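# Hand a hanger from the right gripper to the left

## Task

The right gripper starts out holding a hanger. Pass it across so that at the end only the left gripper is holding it, closed firmly around it, lifted in the air. The hanger must be upright, above the table, away from the rail, and not touching anything. The second hanger must still hang on the rail, the rack must still stand upright, and neither the rack nor that second hanger may be held. If the rack leans more than a little, the attempt fails on the spot. A loose or weak grip on the passed hanger also means failure.

## Robot and tools

Robot: two arms, left_arm and right_arm, each ending in a parallel gripper. The names do not tell you which side of any image an arm appears on. Each gripper's fingers point along its own +z axis and close along its own y axis. The reported hand position is the point between the finger pads, about 1 cm short of the tips.

World frame: the origin is on the table surface midway between the arms. +x points out over the table, +z points up, and left_arm sits toward +y. Each result has a state line of the form left_arm: ... | right_arm: .... It gives each gripper's position in metres and its orientation as a quaternion in w,x,y,z order. At long reach these printed positions can be somewhat wrong.

The row format is shared by execute_actions and move. A row is one flat list of 14 numbers, each from -1 to 1, covering both arms even if only one should move. The first 7 are left_arm: dx, dy, dz, rx, ry, rz, opening. The last 7 are right_arm in the same order. dx..rz are an offset, not a pose. They are expressed in that gripper's own axes and counted from the gripper pose in the most recent result that showed it. Before any result in the scene shows it, and for later calls within one reply, they count from wherever the robot is when the call starts. A value of 1.0 means 0.6 m of travel or 180 degrees of turn. rx, ry, rz together form a single rotation vector. Opening is absolute, not an offset: +1 is fully open (0.094 m) and -1 is closed.

execute_actions takes actions, a list with at most one entry, and an optional pictures flag (true or false). An empty list just reports the current state. A motion entry has rows (1 to 15 rows) and steps (at most 15, default 15). Each step lasts 1/30 s and uses one row, and the last row is reused if steps outnumber rows. Every row is measured from the same base pose, not from the row before it. A wait entry has only steps (up to 300). It sends nothing and returns once that many steps have passed since the previous result; your thinking time counts toward them. A refused call sends nothing.

move takes target, one 14-number row with the same meaning, and speed, the top path speed in m/s from 0.002 to 0.5 (default 0.25). Turning is capped at twice that figure in rad/s. Both grippers travel in straight lines and finish together, in 0.5 to 10 s. A path needing more time is cut off at 10 s before it arrives. Openings are sent when the move begins. The paths do not avoid obstacles or the other arm. The gripper trails its path and may overshoot the speed, especially with the arm near full stretch. Faster contact and targets set deeper past a contact both mean harder impacts. The extra move: line reports how it ended: done, off_target, moving, held (the last step was blocked), or fault. It also reports which limits acted: paced (the pose was clipped) or held (some steps were blocked, after which the arm may move suddenly fast). Each gripper's distance from its target is also listed.

wait takes seconds (0 to 10) and sends nothing new. zoom_image takes camera (one of cam_head_left, cam_head_right, cam_high, cam_low, cam_left_wrist, cam_right_wrist, all 504x504) and region [x0, y0, x1, y1] in pixels from the top-left corner, at most 504 by 504. finished_scene takes scene, the scene number, and ends that scene for good, after which it is judged.

Controller behaviour: each step, a commanded pose is clipped to within 70 mm and 16 degrees of the measured pose. Position wins over orientation when both cannot be met. After an action ends, an arm continues only to its last clipped pose, so a far target may need several calls. Arms tend to stop a centimetre or more short, usually too low. All-zero offsets pull an arm back to its base pose, and repeated zeros can let it creep down. To hold an arm still, send the offset back to its desired pose in the first call of a reply and zeros after that. Raise that offset if the arm keeps sagging. The simulation runs on while you think, so long pauses with a loaded arm cost time and heat.

Gripping: grip_measured reports the finger opening on the same -1..1 scale. The last number in Joint positions gives the opening in metres. Readings can be off by about 1 mm. For a secure hold, command roughly 0.03 below grip_measured; a smaller margin gives a lighter grip. Very thin parts (under about 2 mm) get less squeeze.

Other result lines: "pose unreachable" means the clearance check altered or blocked an arm's command. HELD marks steps where your row was not fully sent. Hand target shows where the controller is currently driving each gripper. FAULT stops an arm. MOTOR HOT appears from 75 °C. At 90 °C that arm halts for 10 s, and at 100 °C it goes limp and drops whatever it holds; these are OVER-TEMPERATURE FAULT lines. Holding loads for long periods heats motors.

Avoid: letting the arms collide or shove each other, tilting or pushing the rack, bumping the second hanger off the rail, dropping the hanger, and knocking anything off the table. Camera calibration (intrinsics K, distortion D, T_world_to_cam) is supplied for projecting world points into images. Small disturbances may occasionally nudge loose objects.

Each tool is called after "Request:" in YAML: its name, and indented under it one key for each argument.

## Session

Request:
execute_actions:
  actions: []

Scene clock: 0.00 s of 4000.00 s.
left_arm: end_effector_position=(+0.4251, +0.2596, +0.4067) grip_measured=+1.000 end_effector_quat_wxyz=(+0.707, +0.033, +0.706, -0.036) | right_arm: end_effector_position=(+0.3193, +0.0480, +0.3698) grip_measured=-0.855 end_effector_quat_wxyz=(+0.532, -0.199, +0.814, +0.125)
Joint positions: left_arm=[-0.011  1.047  1.044  0.004  0.003 -0.003  0.094] | right_arm=[ 1.1    1.869  2.051 -0.669  0.533  0.253  0.007]
Joint velocities: left_arm=[ 0.012 -0.012  0.007 -0.022  0.022 -0.022  0.   ] | right_arm=[ 0.002  0.002 -0.007  0.022  0.022  0.022  0.   ]
Hand target (left_arm): +0.423, +0.260, +0.409; +0.707, +0.033, +0.705, -0.036
Hand target (right_arm): +0.319, +0.046, +0.377; +0.537, -0.194, +0.811, +0.128

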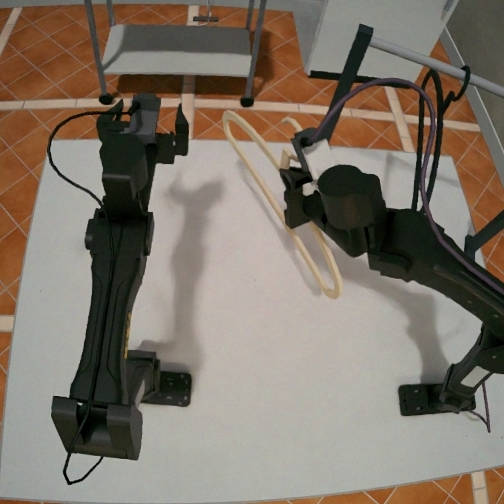

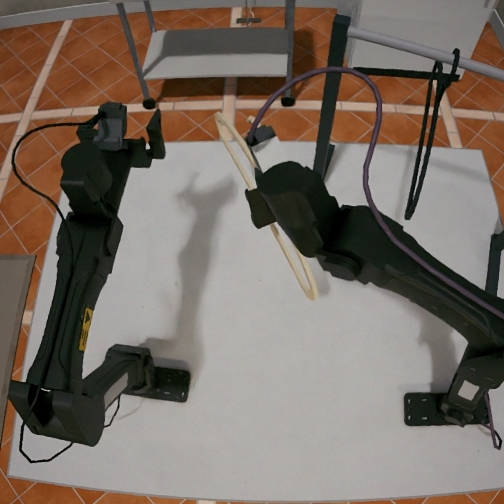

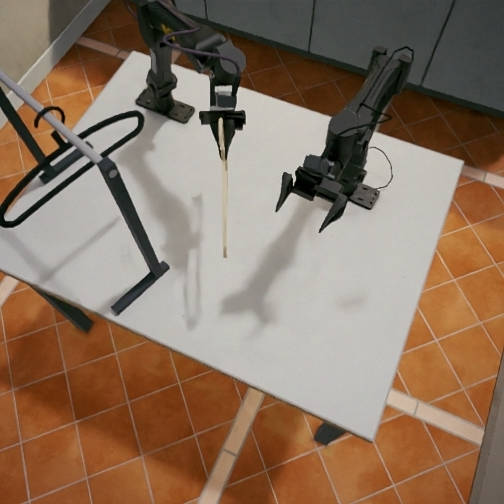

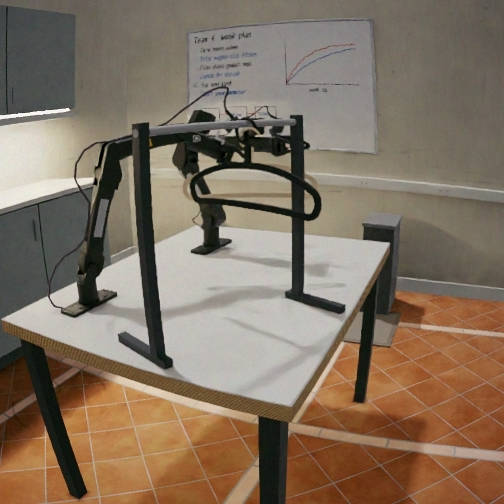

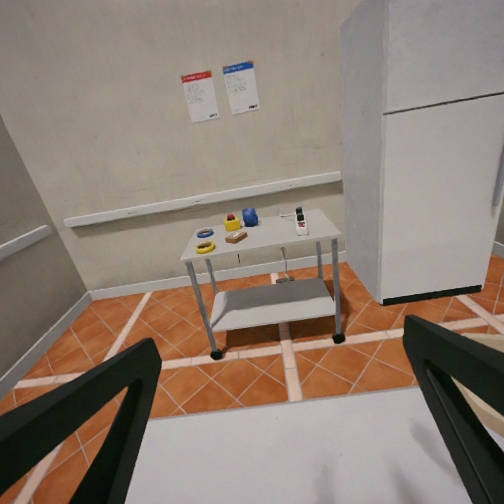

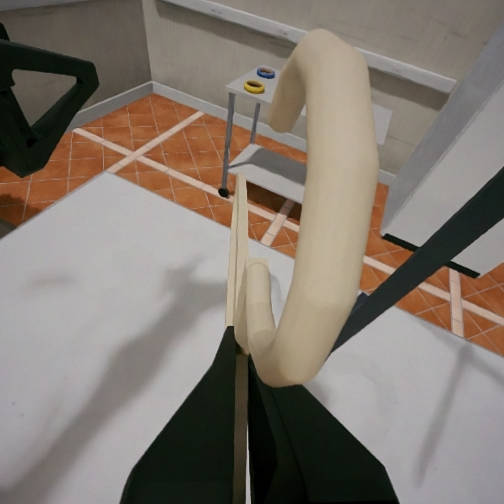

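Request:
zoom_image:
  camera: "cam_low"
  region: [160, 80, 340, 240]

Request:
zoom_image:
  camera: "cam_head_left"
  region: [190, 90, 400, 310]

Region (160, 80, 340, 240) of cam_low's 504x504 image, scaled by 2.800, with more detail than that image has.

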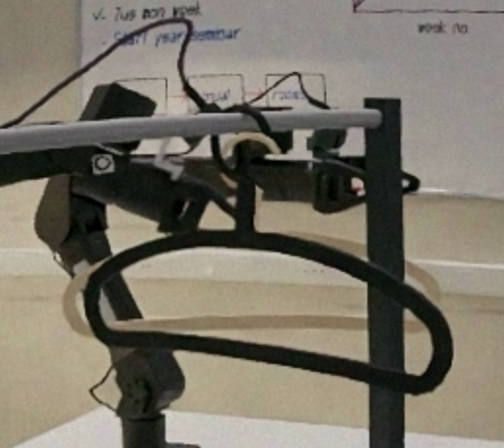

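Region (190, 90, 400, 310) of cam_head_left's 504x504 image, scaled by 2.291, with more detail than that image has; it fills the left 481 columns of this view, and the rest is white.

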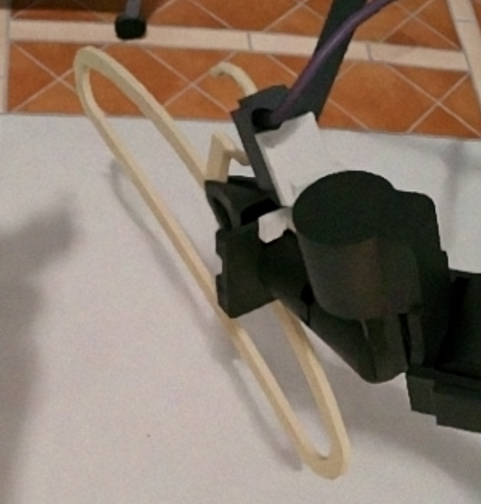

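Request:
move:
  target: [0.06,-0.162,-0.128,0.236,0.267,-0.489,0.1,-0.011,0,-0.005,0,0,0,-0.9]
  speed: 0.4

Scene clock: 27.57 s of 4000.00 s.
left_arm: end_effector_position=(+0.3425, +0.1727, +0.3729) grip_measured=+0.102 end_effector_quat_wxyz=(+0.126, -0.215, +0.675, -0.695) | right_arm: end_effector_position=(+0.3180, +0.0457, +0.3663) grip_measured=-0.872 end_effector_quat_wxyz=(+0.524, -0.204, +0.819, +0.116)
Joint positions: left_arm=[ 0.241  1.079  0.929  0.141  1.24  -1.69   0.052] | right_arm=[ 1.1    1.875  2.069 -0.71   0.533  0.253  0.006]
Joint velocities: left_arm=[-0.017 -0.012 -0.007  0.007 -0.051 -0.051 -0.001] | right_arm=[ 0.002 -0.012 -0.017  0.007 -0.022 -0.007  0.   ]
Hand target (left_arm): +0.339, +0.170, +0.371; +0.123, -0.209, +0.676, -0.696
Hand target (right_arm): +0.319, +0.048, +0.377; +0.532, -0.199, +0.813, +0.125
Off the commanded pose (left_arm): 0.004 m, 1 deg.
Off the commanded pose (right_arm): 0.011 m, 2 deg.
After step 90, 21.17 s passed at rest.
move: off_target (right_arm)
camera_calibration (this result's frames):
cam_left_wrist: T_world_to_cam=[[0.000696564, -0.0889957, 0.996032, -0.35157], [-0.998327, -0.0576508, -0.00445295, 0.388445], [0.0578183, -0.994362, -0.088887, 0.277133], [0, 0, 0, 1]] pos_world=[0.372017, 0.266676, 0.376538]
cam_right_wrist: T_world_to_cam=[[0.455027, -0.873335, 0.173886, -0.177334], [-0.665917, -0.463369, -0.584674, 0.490906], [0.59119, 0.150248, -0.792414, 0.210196], [0, 0, 0, 1]] pos_world=[0.283328, 0.0410166, 0.484418]

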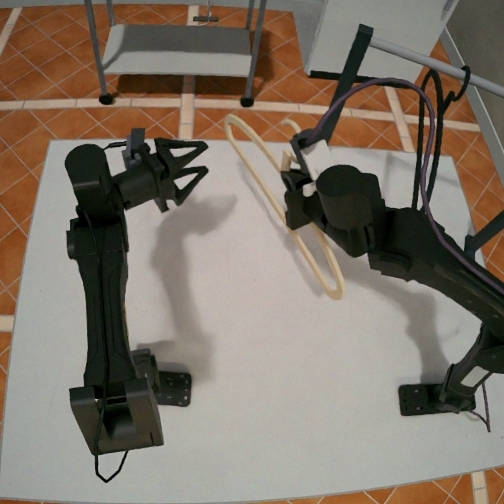

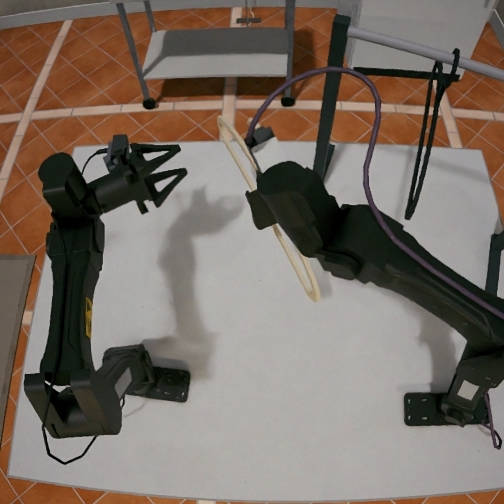

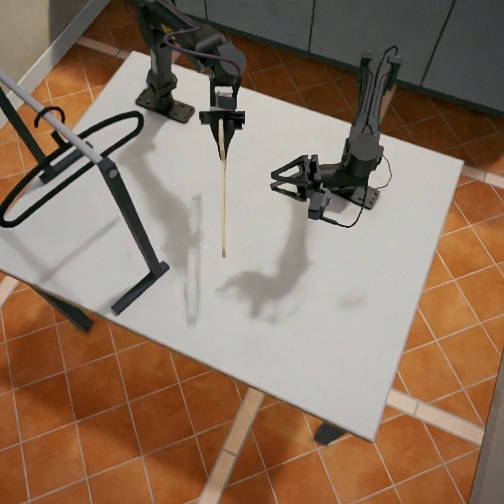

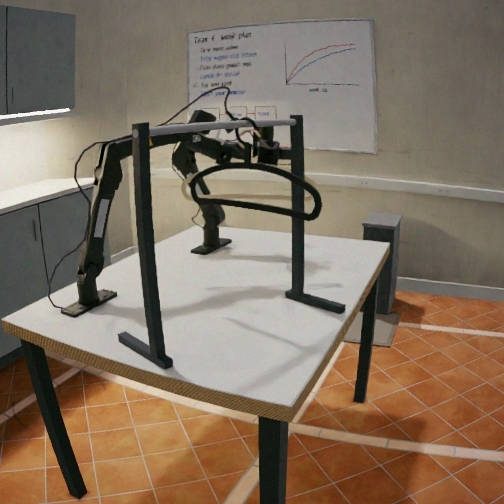

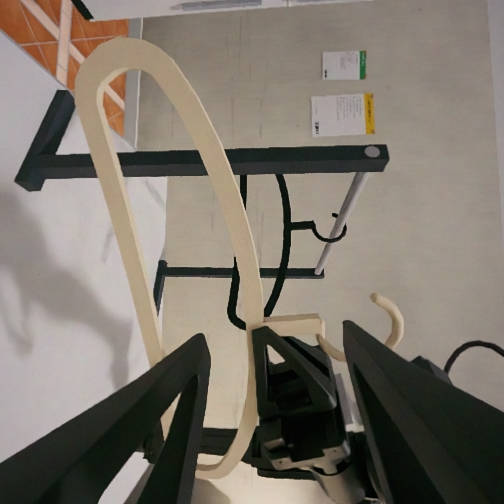

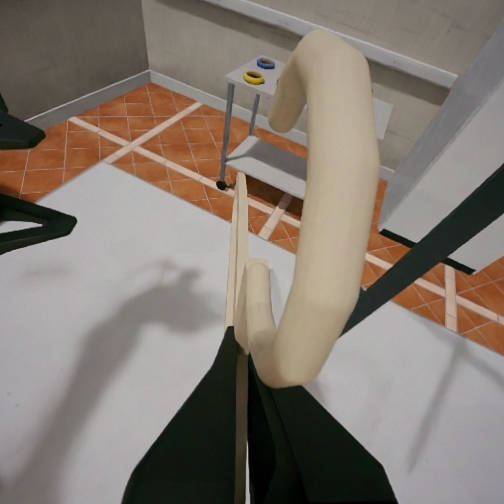

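Request:
move:
  target: [0.025,0.03,0.125,0,0,-0.01,0.1,-0.008,0,-0.004,0,-0.005,0,-0.9]

Scene clock: 34.40 s of 4000.00 s.
left_arm: end_effector_position=(+0.3590, +0.1009, +0.3679) grip_measured=+0.102 end_effector_quat_wxyz=(+0.122, -0.217, +0.669, -0.700) | right_arm: end_effector_position=(+0.3179, +0.0454, +0.3657) grip_measured=-0.872 end_effector_quat_wxyz=(+0.523, -0.207, +0.819, +0.114)
Joint positions: left_arm=[-0.078  1.146  0.928  0.235  0.925 -1.726  0.052] | right_arm=[ 1.1    1.875  2.069 -0.712  0.533  0.25   0.006]
Joint velocities: left_arm=[-0.007  0.002 -0.007  0.007 -0.022  0.037 -0.002] | right_arm=[ 0.002  0.002 -0.007  0.007 -0.007  0.037 -0.   ]
Hand target (left_arm): +0.362, +0.099, +0.357; +0.116, -0.225, +0.671, -0.696
Hand target (right_arm): +0.318, +0.046, +0.372; +0.530, -0.203, +0.815, +0.117
Off the commanded pose (left_arm): 0.012 m, 1 deg.
Off the commanded pose (right_arm): 0.006 m, 1 deg.
After step 90, 2.77 s passed at rest.
move: off_target (left_arm)
camera_calibration (this result's frames):
cam_left_wrist: T_world_to_cam=[[0.00541512, -0.0711009, 0.997454, -0.357092], [-0.998512, -0.0545196, 0.00153457, 0.398264], [0.0542717, -0.995978, -0.0712903, 0.199366], [0, 0, 0, 1]] pos_world=[0.388785, 0.194888, 0.369785]
cam_right_wrist: T_world_to_cam=[[0.456403, -0.87164, 0.178717, -0.179684], [-0.665027, -0.46761, -0.582305, 0.489429], [0.591131, 0.146914, -0.793083, 0.210324], [0, 0, 0, 1]] pos_world=[0.283163, 0.0413425, 0.483914]

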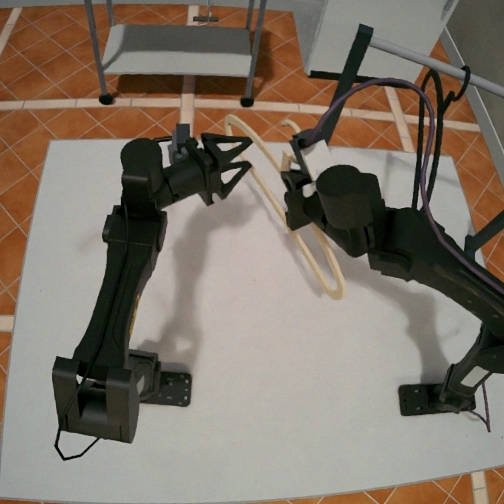

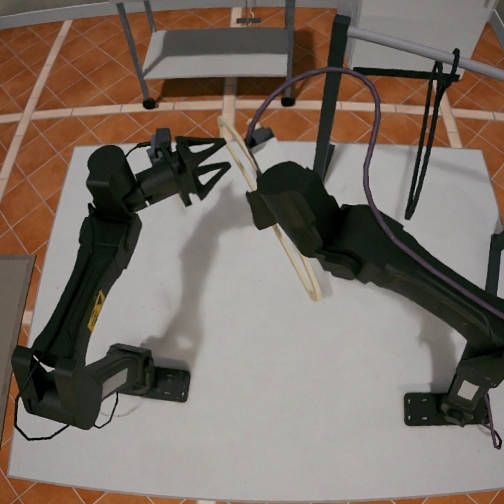

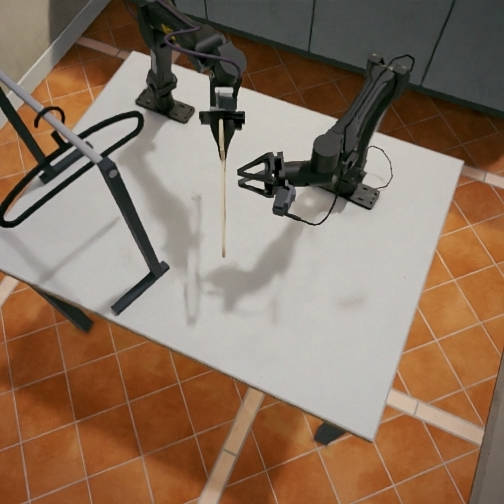

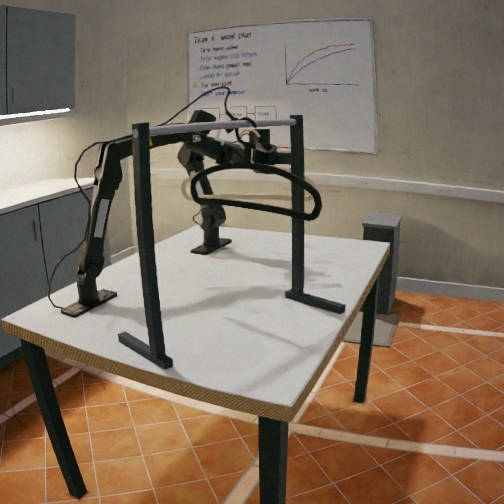

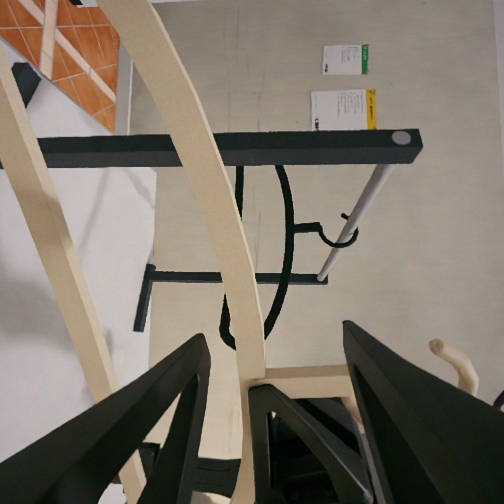

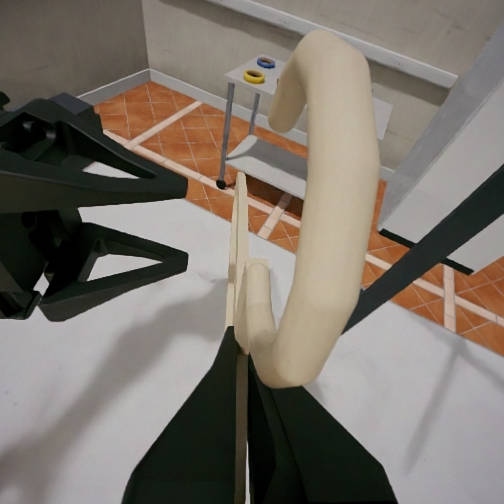

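Request:
move:
  target: [0,0.036,0.078,0,0,0,0.1,-0.008,0,-0.004,0,-0.005,0,-0.9]
  speed: 0.1

Scene clock: 37.50 s of 4000.00 s.
left_arm: end_effector_position=(+0.3753, +0.0602, +0.3523) grip_measured=+0.102 end_effector_quat_wxyz=(+0.121, -0.214, +0.668, -0.702) | right_arm: end_effector_position=(+0.3177, +0.0452, +0.3652) grip_measured=-0.872 end_effector_quat_wxyz=(+0.523, -0.209, +0.819, +0.112)
Joint positions: left_arm=[-0.221  1.255  0.928  0.349  0.786 -1.726  0.052] | right_arm=[ 1.1    1.875  2.069 -0.715  0.533  0.246  0.006]
Joint velocities: left_arm=[ 0.007  0.002 -0.012  0.051  0.022 -0.081 -0.001] | right_arm=[ 0.017  0.002  0.002  0.022 -0.051  0.037 -0.   ]
Hand target (left_arm): +0.378, +0.058, +0.347; +0.122, -0.216, +0.669, -0.700
Hand target (right_arm): +0.318, +0.045, +0.371; +0.530, -0.206, +0.815, +0.116
Off the commanded pose (left_arm): 0.006 m, 0 deg.
Off the commanded pose (right_arm): 0.006 m, 1 deg.
move: done
camera_calibration (this result's frames):
cam_left_wrist: T_world_to_cam=[[0.00160765, -0.0669232, 0.997757, -0.343396], [-0.998752, -0.049911, -0.00173846, 0.413291], [0.0499154, -0.996509, -0.06692, 0.156931], [0, 0, 0, 1]] pos_world=[0.405494, 0.154029, 0.353846]
cam_right_wrist: T_world_to_cam=[[0.457782, -0.869914, 0.183535, -0.182027], [-0.66413, -0.471841, -0.579912, 0.487941], [0.591073, 0.143582, -0.793736, 0.210444], [0, 0, 0, 1]] pos_world=[0.282997, 0.0416668, 0.483408]

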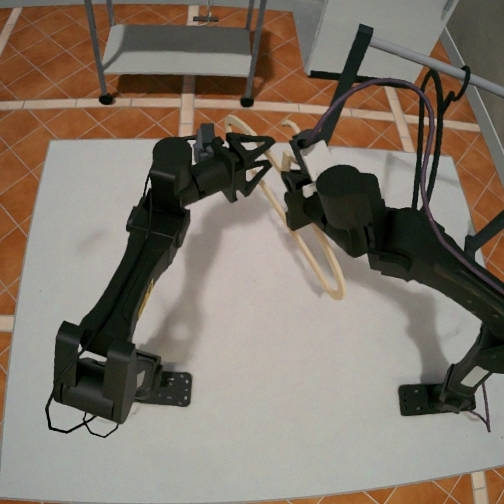

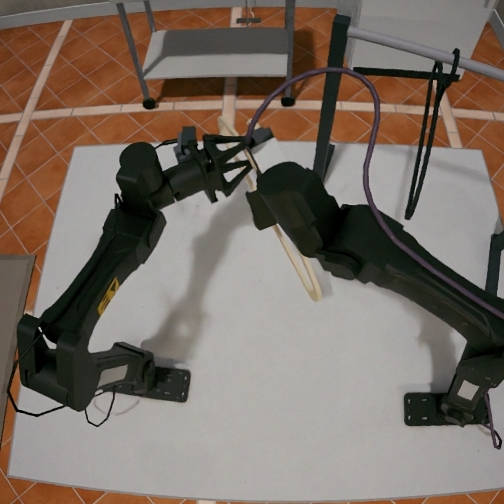

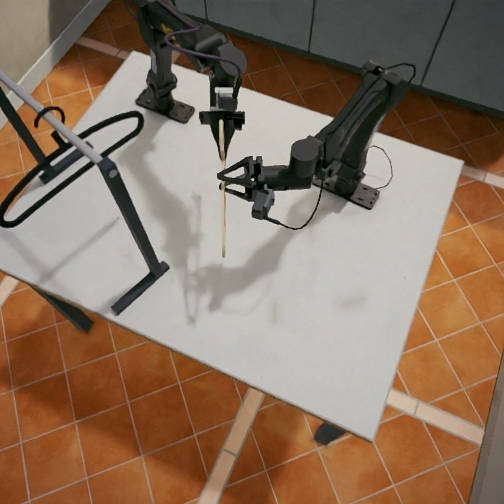

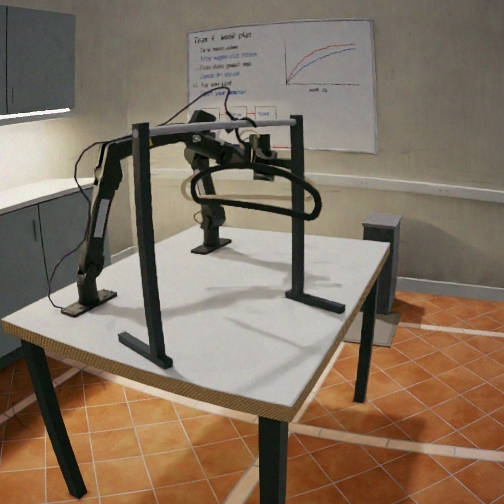

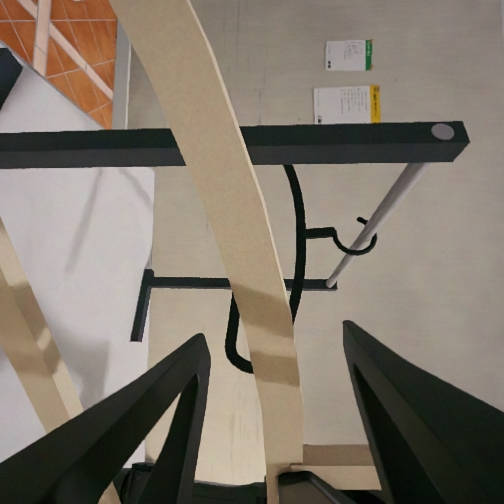

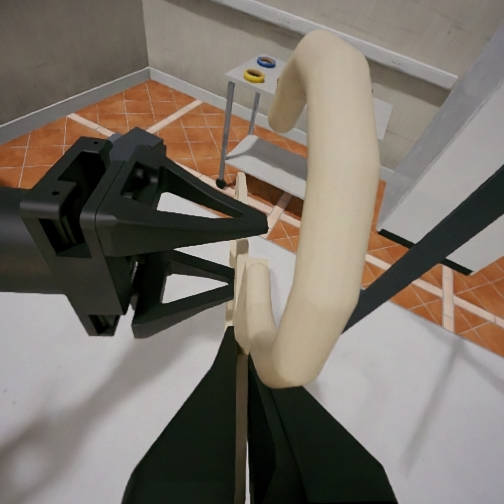

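Request:
execute_actions:
  actions:
    - {"rows":[[0,0,0.015,0,0,0,-0.5,-0.008,0,-0.004,0,-0.005,0,-0.9]],"steps":15}
  pictures: false

Request:
move:
  target: [0,0,0,0,0,0,-0.76,0,0,0,0,0,0,-0.9]

Scene clock: 40.63 s of 4000.00 s.
left_arm: end_effector_position=(+0.3732, +0.0556, +0.3526) grip_measured=-0.498 end_effector_quat_wxyz=(+0.120, -0.212, +0.668, -0.703) | right_arm: end_effector_position=(+0.3177, +0.0452, +0.3652) grip_measured=-0.872 end_effector_quat_wxyz=(+0.523, -0.210, +0.819, +0.111)
Joint positions: left_arm=[-0.239  1.255  0.928  0.35   0.773 -1.726  0.024] | right_arm=[ 1.1    1.875  2.069 -0.715  0.533  0.242  0.006]
Joint velocities: left_arm=[ 0.007 -0.007 -0.007 -0.022 -0.081 -0.066  0.   ] | right_arm=[-0.017  0.002 -0.007  0.022  0.022 -0.007 -0.   ]
Hand target (left_arm): +0.379, +0.052, +0.352; +0.121, -0.214, +0.668, -0.702
Hand target (right_arm): +0.318, +0.045, +0.371; +0.529, -0.208, +0.815, +0.114
Off the commanded pose (left_arm): 0.007 m, 0 deg.
Off the commanded pose (right_arm): 0.005 m, 1 deg.
Steps of this call (steps 1 to 79: nothing new was sent; steps 80 to 94: all 15 steps of this action). Readings (end_effector_position):
80: left_arm (+0.3754, +0.0599, +0.3526) | right_arm (+0.3177, +0.0452, +0.3652)
81: left_arm (+0.3750, +0.0589, +0.3526) | right_arm (+0.3177, +0.0452, +0.3652)
83: left_arm (+0.3733, +0.0563, +0.3526) | right_arm (+0.3177, +0.0452, +0.3652)
87: left_arm (+0.3729, +0.0554, +0.3526) | right_arm (+0.3177, +0.0452, +0.3652)
94: the state above

Scene clock: 41.37 s of 4000.00 s.
left_arm: end_effector_position=(+0.3734, +0.0557, +0.3529) grip_measured=-0.723 end_effector_quat_wxyz=(+0.120, -0.213, +0.668, -0.703) | right_arm: end_effector_position=(+0.3174, +0.0450, +0.3644) grip_measured=-0.872 end_effector_quat_wxyz=(+0.521, -0.211, +0.819, +0.111)
Joint positions: left_arm=[-0.239  1.255  0.928  0.351  0.772 -1.728  0.013] | right_arm=[ 1.1    1.875  2.069 -0.719  0.532  0.242  0.006]
Joint velocities: left_arm=[-0.017 -0.002  0.002  0.022  0.037  0.051  0.001] | right_arm=[-0.007  0.017  0.002  0.037  0.037 -0.022  0.001]
Hand target (left_arm): +0.373, +0.056, +0.353; +0.120, -0.213, +0.668, -0.703
Hand target (right_arm): +0.318, +0.045, +0.365; +0.523, -0.210, +0.819, +0.111
Off the commanded pose (left_arm): 0.000 m, 0 deg.
Off the commanded pose (right_arm): 0.001 m, 0 deg.
move: done
camera_calibration (this result's frames):
cam_left_wrist: T_world_to_cam=[[0.000295629, -0.0650942, 0.997879, -0.343917], [-0.998917, -0.046456, -0.00273451, 0.411381], [0.0465355, -0.996797, -0.0650374, 0.153171], [0, 0, 0, 1]] pos_world=[0.403909, 0.149404, 0.354274]
cam_right_wrist: T_world_to_cam=[[0.460225, -0.867566, 0.188475, -0.184597], [-0.663364, -0.477131, -0.576449, 0.485905], [0.590035, 0.140269, -0.7951, 0.211009], [0, 0, 0, 1]] pos_world=[0.282785, 0.042092, 0.482665]

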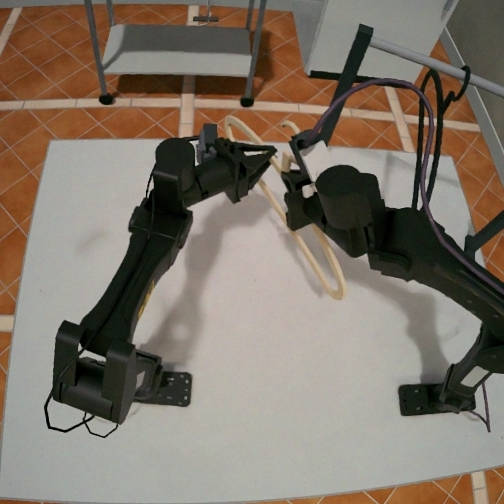

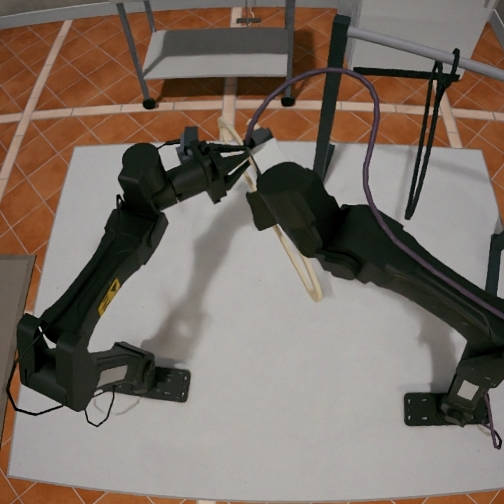

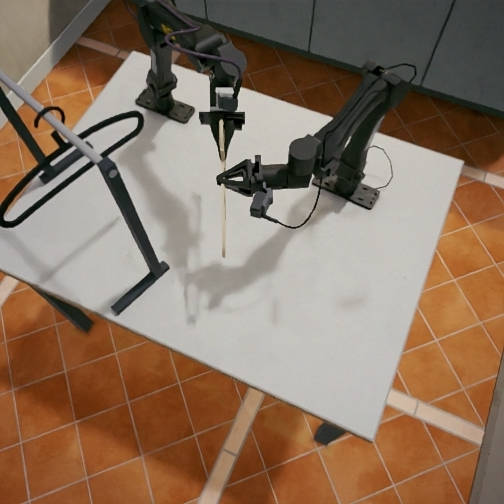

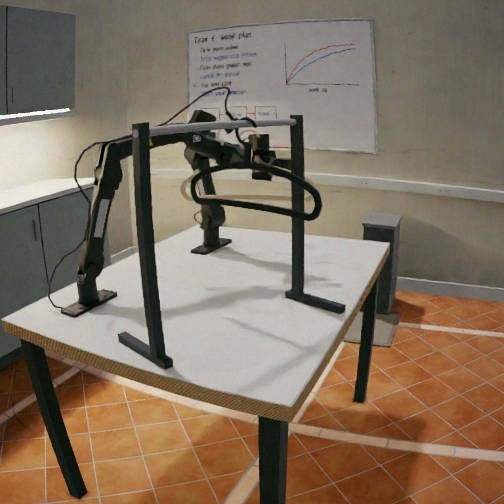

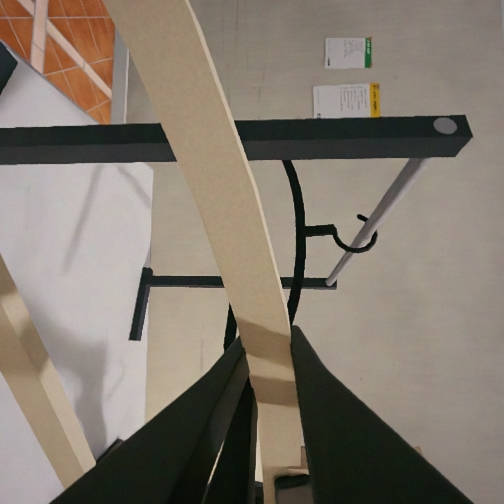

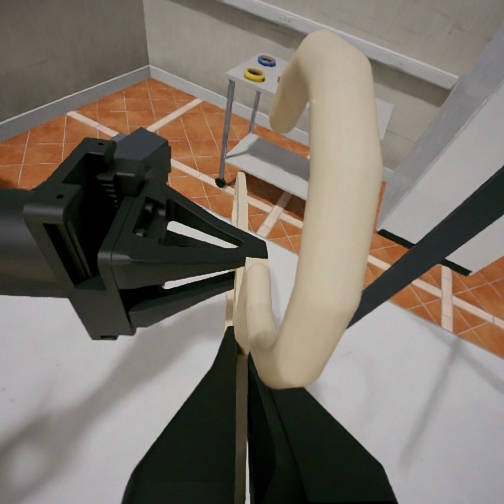

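Request:
execute_actions:
  actions:
    - {"rows":[[0,0,0,0,0,0,-0.77,-0.008,0,-0.004,0,0,0,-0.3]],"steps":12}
  pictures: false

Request:
move:
  target: [0,0,0,0,0,0,-0.77,-0.03,0,-0.17,0,0,0,-0.3]
  speed: 0.15

Scene clock: 45.03 s of 4000.00 s.
left_arm: end_effector_position=(+0.3734, +0.0557, +0.3528) grip_measured=-0.723 end_effector_quat_wxyz=(+0.120, -0.213, +0.668, -0.703) | right_arm: end_effector_position=(+0.3169, +0.0441, +0.3679) grip_measured=-0.302 end_effector_quat_wxyz=(+0.522, -0.211, +0.819, +0.112)
Joint positions: left_arm=[-0.239  1.255  0.928  0.351  0.772 -1.728  0.013] | right_arm=[ 1.1    1.875  2.082 -0.728  0.532  0.242  0.033]
Joint velocities: left_arm=[ 0.007 -0.007 -0.002 -0.022 -0.022 -0.037 -0.   ] | right_arm=[-0.017  0.002 -0.007  0.007  0.037 -0.007  0.001]
Hand target (left_arm): +0.373, +0.056, +0.353; +0.120, -0.213, +0.668, -0.703
Hand target (right_arm): +0.317, +0.045, +0.370; +0.522, -0.211, +0.819, +0.111
Off the commanded pose (left_arm): 0.000 m, 0 deg.
Off the commanded pose (right_arm): 0.002 m, 0 deg.
Steps of this call (steps 1 to 90: nothing new was sent; then 0.27 s passed at rest; steps 91 to 102: all 12 steps of this action). Readings (end_effector_position):
91: left_arm (+0.3734, +0.0557, +0.3529) | right_arm (+0.3173, +0.0448, +0.3642)
92: left_arm (+0.3734, +0.0557, +0.3529) | right_arm (+0.3171, +0.0445, +0.3643)
94: left_arm (+0.3734, +0.0557, +0.3528) | right_arm (+0.3170, +0.0442, +0.3657)
98: left_arm (+0.3734, +0.0557, +0.3528) | right_arm (+0.3170, +0.0442, +0.3682)
102: the state above

Scene clock: 46.63 s of 4000.00 s.
left_arm: end_effector_position=(+0.3734, +0.0557, +0.3528) grip_measured=-0.723 end_effector_quat_wxyz=(+0.120, -0.213, +0.668, -0.703) | right_arm: end_effector_position=(+0.2437, +0.0132, +0.4157) grip_measured=-0.302 end_effector_quat_wxyz=(+0.514, -0.219, +0.822, +0.108)
Joint positions: left_arm=[-0.239  1.255  0.928  0.351  0.772 -1.728  0.013] | right_arm=[ 1.244  1.778  2.215 -1.031  0.643  0.331  0.033]
Joint velocities: left_arm=[ 0.012  0.002 -0.002  0.022 -0.037  0.037 -0.001] | right_arm=[-0.002 -0.012  0.002  0.037 -0.007  0.037  0.   ]
Hand target (left_arm): +0.373, +0.056, +0.353; +0.120, -0.213, +0.668, -0.703
Hand target (right_arm): +0.240, +0.008, +0.427; +0.522, -0.211, +0.819, +0.111
Off the commanded pose (left_arm): 0.000 m, 0 deg.
Off the commanded pose (right_arm): 0.014 m, 1 deg.
move: off_target (right_arm)
camera_calibration (this result's frames):
cam_left_wrist: T_world_to_cam=[[0.000656824, -0.0652144, 0.997871, -0.343967], [-0.998918, -0.0464557, -0.00237853, 0.411257], [0.0465119, -0.996789, -0.0651743, 0.153222], [0, 0, 0, 1]] pos_world=[0.403911, 0.149403, 0.354199]
cam_right_wrist: T_world_to_cam=[[0.470913, -0.859833, 0.197301, -0.194282], [-0.665468, -0.493055, -0.560401, 0.445473], [0.579131, 0.132603, -0.804378, 0.306323], [0, 0, 0, 1]] pos_world=[0.210537, 0.0119733, 0.534375]

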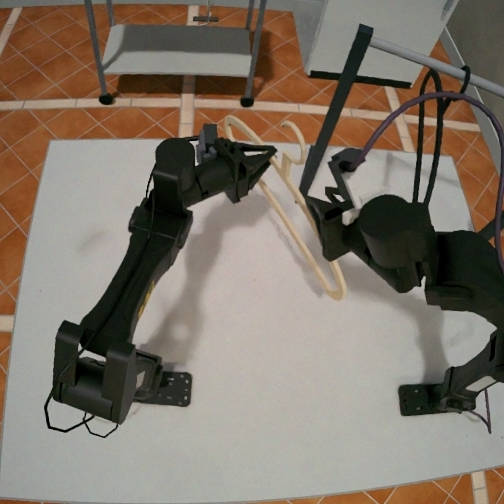

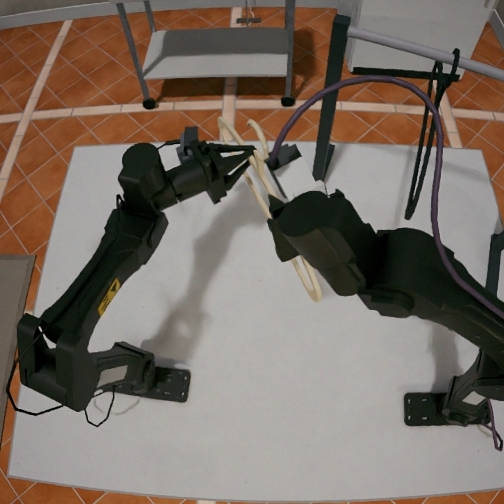

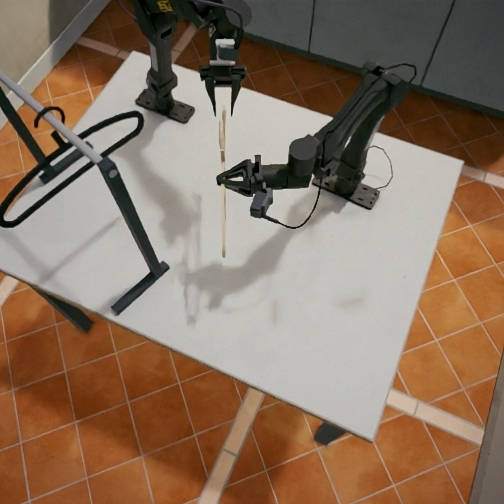

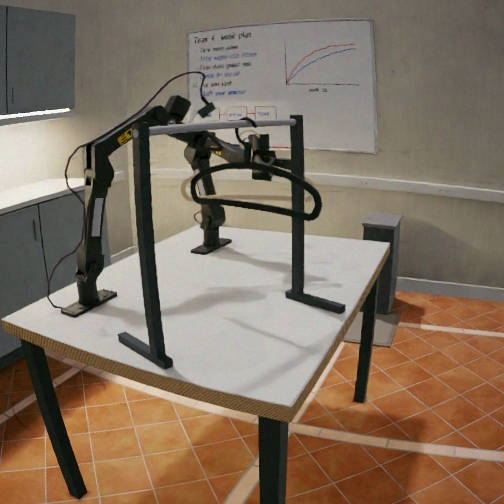

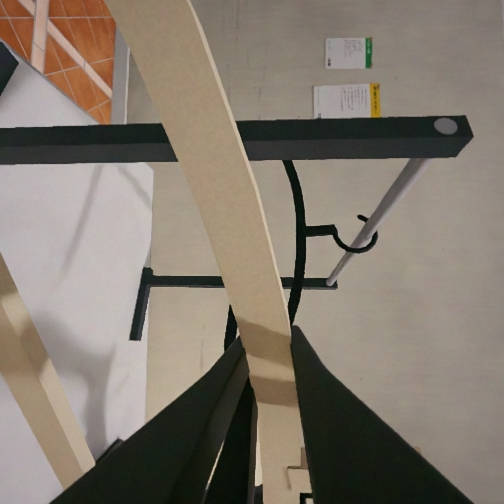

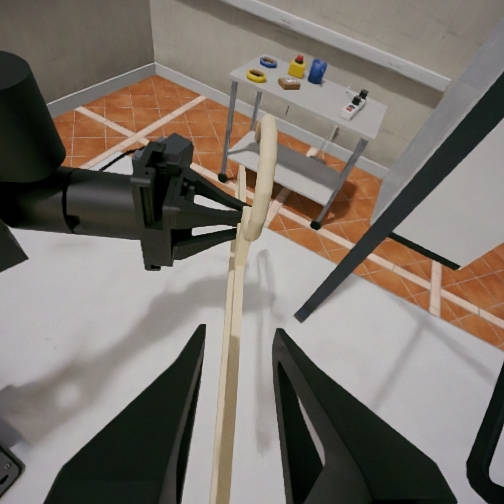

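Request:
move:
  target: [-0.03,0,-0.17,0,0,0.012,-0.77,-0.02,-0.08,-0.12,0,0,0,-0.3]
  speed: 0.15

Request:
zoom_image:
  camera: "cam_low"
  region: [160, 80, 340, 240]

Scene clock: 50.70 s of 4000.00 s.
left_arm: end_effector_position=(+0.3513, +0.1536, +0.3451) grip_measured=-0.723 end_effector_quat_wxyz=(+0.129, -0.208, +0.671, -0.700) | right_arm: end_effector_position=(+0.2169, -0.0485, +0.4502) grip_measured=-0.302 end_effector_quat_wxyz=(+0.507, -0.224, +0.826, +0.103)
Joint positions: left_arm=[ 0.152  1.108  0.811  0.328  1.158 -1.718  0.013] | right_arm=[ 1.251  1.657  2.283 -1.245  0.644  0.338  0.033]
Joint velocities: left_arm=[ 0.007 -0.002 -0.007  0.022  0.022 -0.037 -0.001] | right_arm=[-0.017 -0.002 -0.017  0.037  0.037 -0.007  0.001]
Hand target (left_arm): +0.342, +0.154, +0.348; +0.133, -0.200, +0.672, -0.701
Hand target (right_arm): +0.212, -0.055, +0.460; +0.514, -0.219, +0.822, +0.108
Off the commanded pose (left_arm): 0.010 m, 1 deg.
Off the commanded pose (right_arm): 0.013 m, 1 deg.
move: off_target (right_arm)
camera_calibration (this result's frames):
cam_left_wrist: T_world_to_cam=[[-0.0161001, -0.0798605, 0.996676, -0.321337], [-0.998465, -0.0515475, -0.0202593, 0.400515], [0.0529941, -0.995472, -0.078908, 0.25356], [0, 0, 0, 1]] pos_world=[0.38129, 0.247396, 0.348391]
cam_right_wrist: T_world_to_cam=[[0.476374, -0.854534, 0.206975, -0.246758], [-0.669887, -0.505217, -0.544066, 0.409605], [0.56949, 0.120529, -0.813114, 0.363263], [0, 0, 0, 1]] pos_world=[0.185063, -0.0477074, 0.569299]

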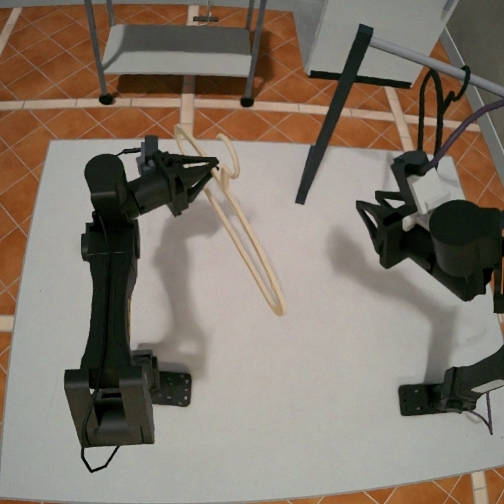

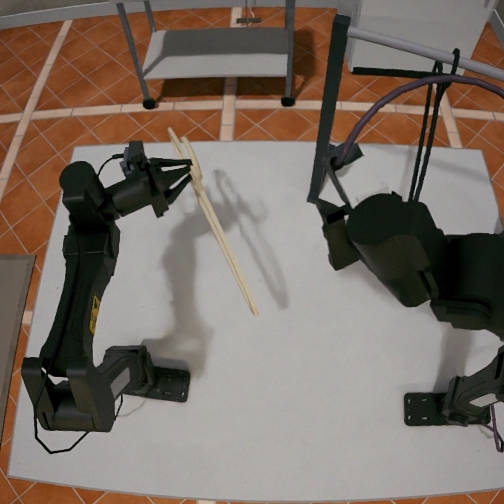

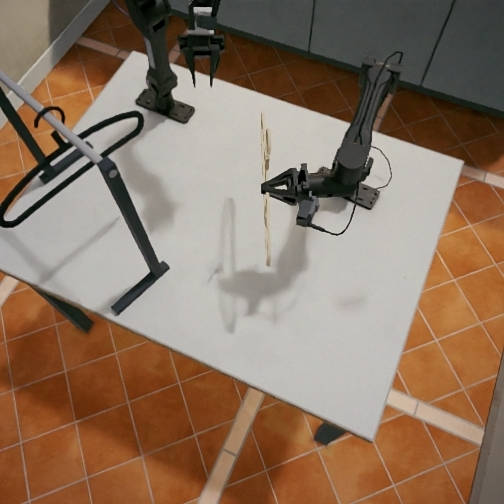

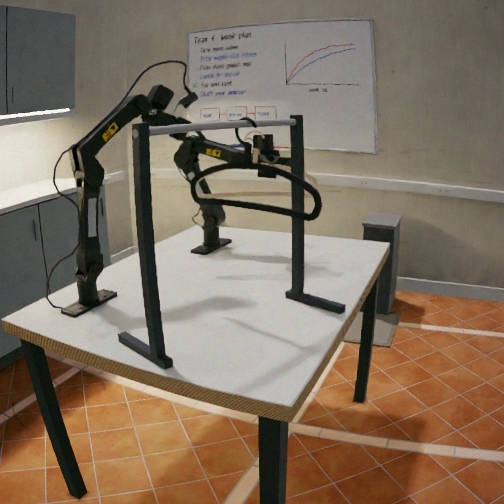

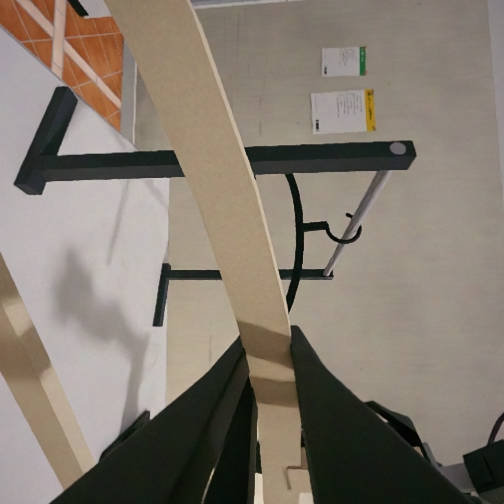

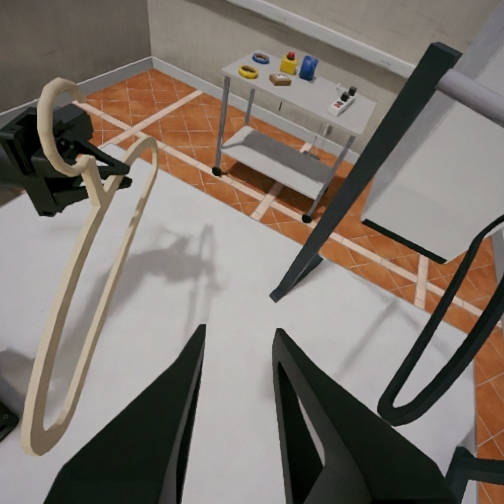

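Region (160, 80, 340, 240) of cam_low's 504x504 image, scaled by 2.800, with more detail than that image has.

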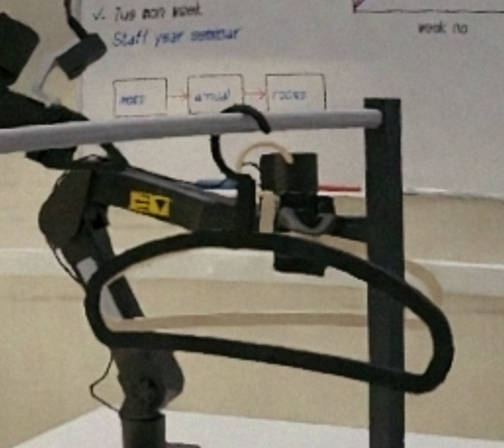

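Request:
finished_scene:
  scene: 1

The scene is finished: the task was done.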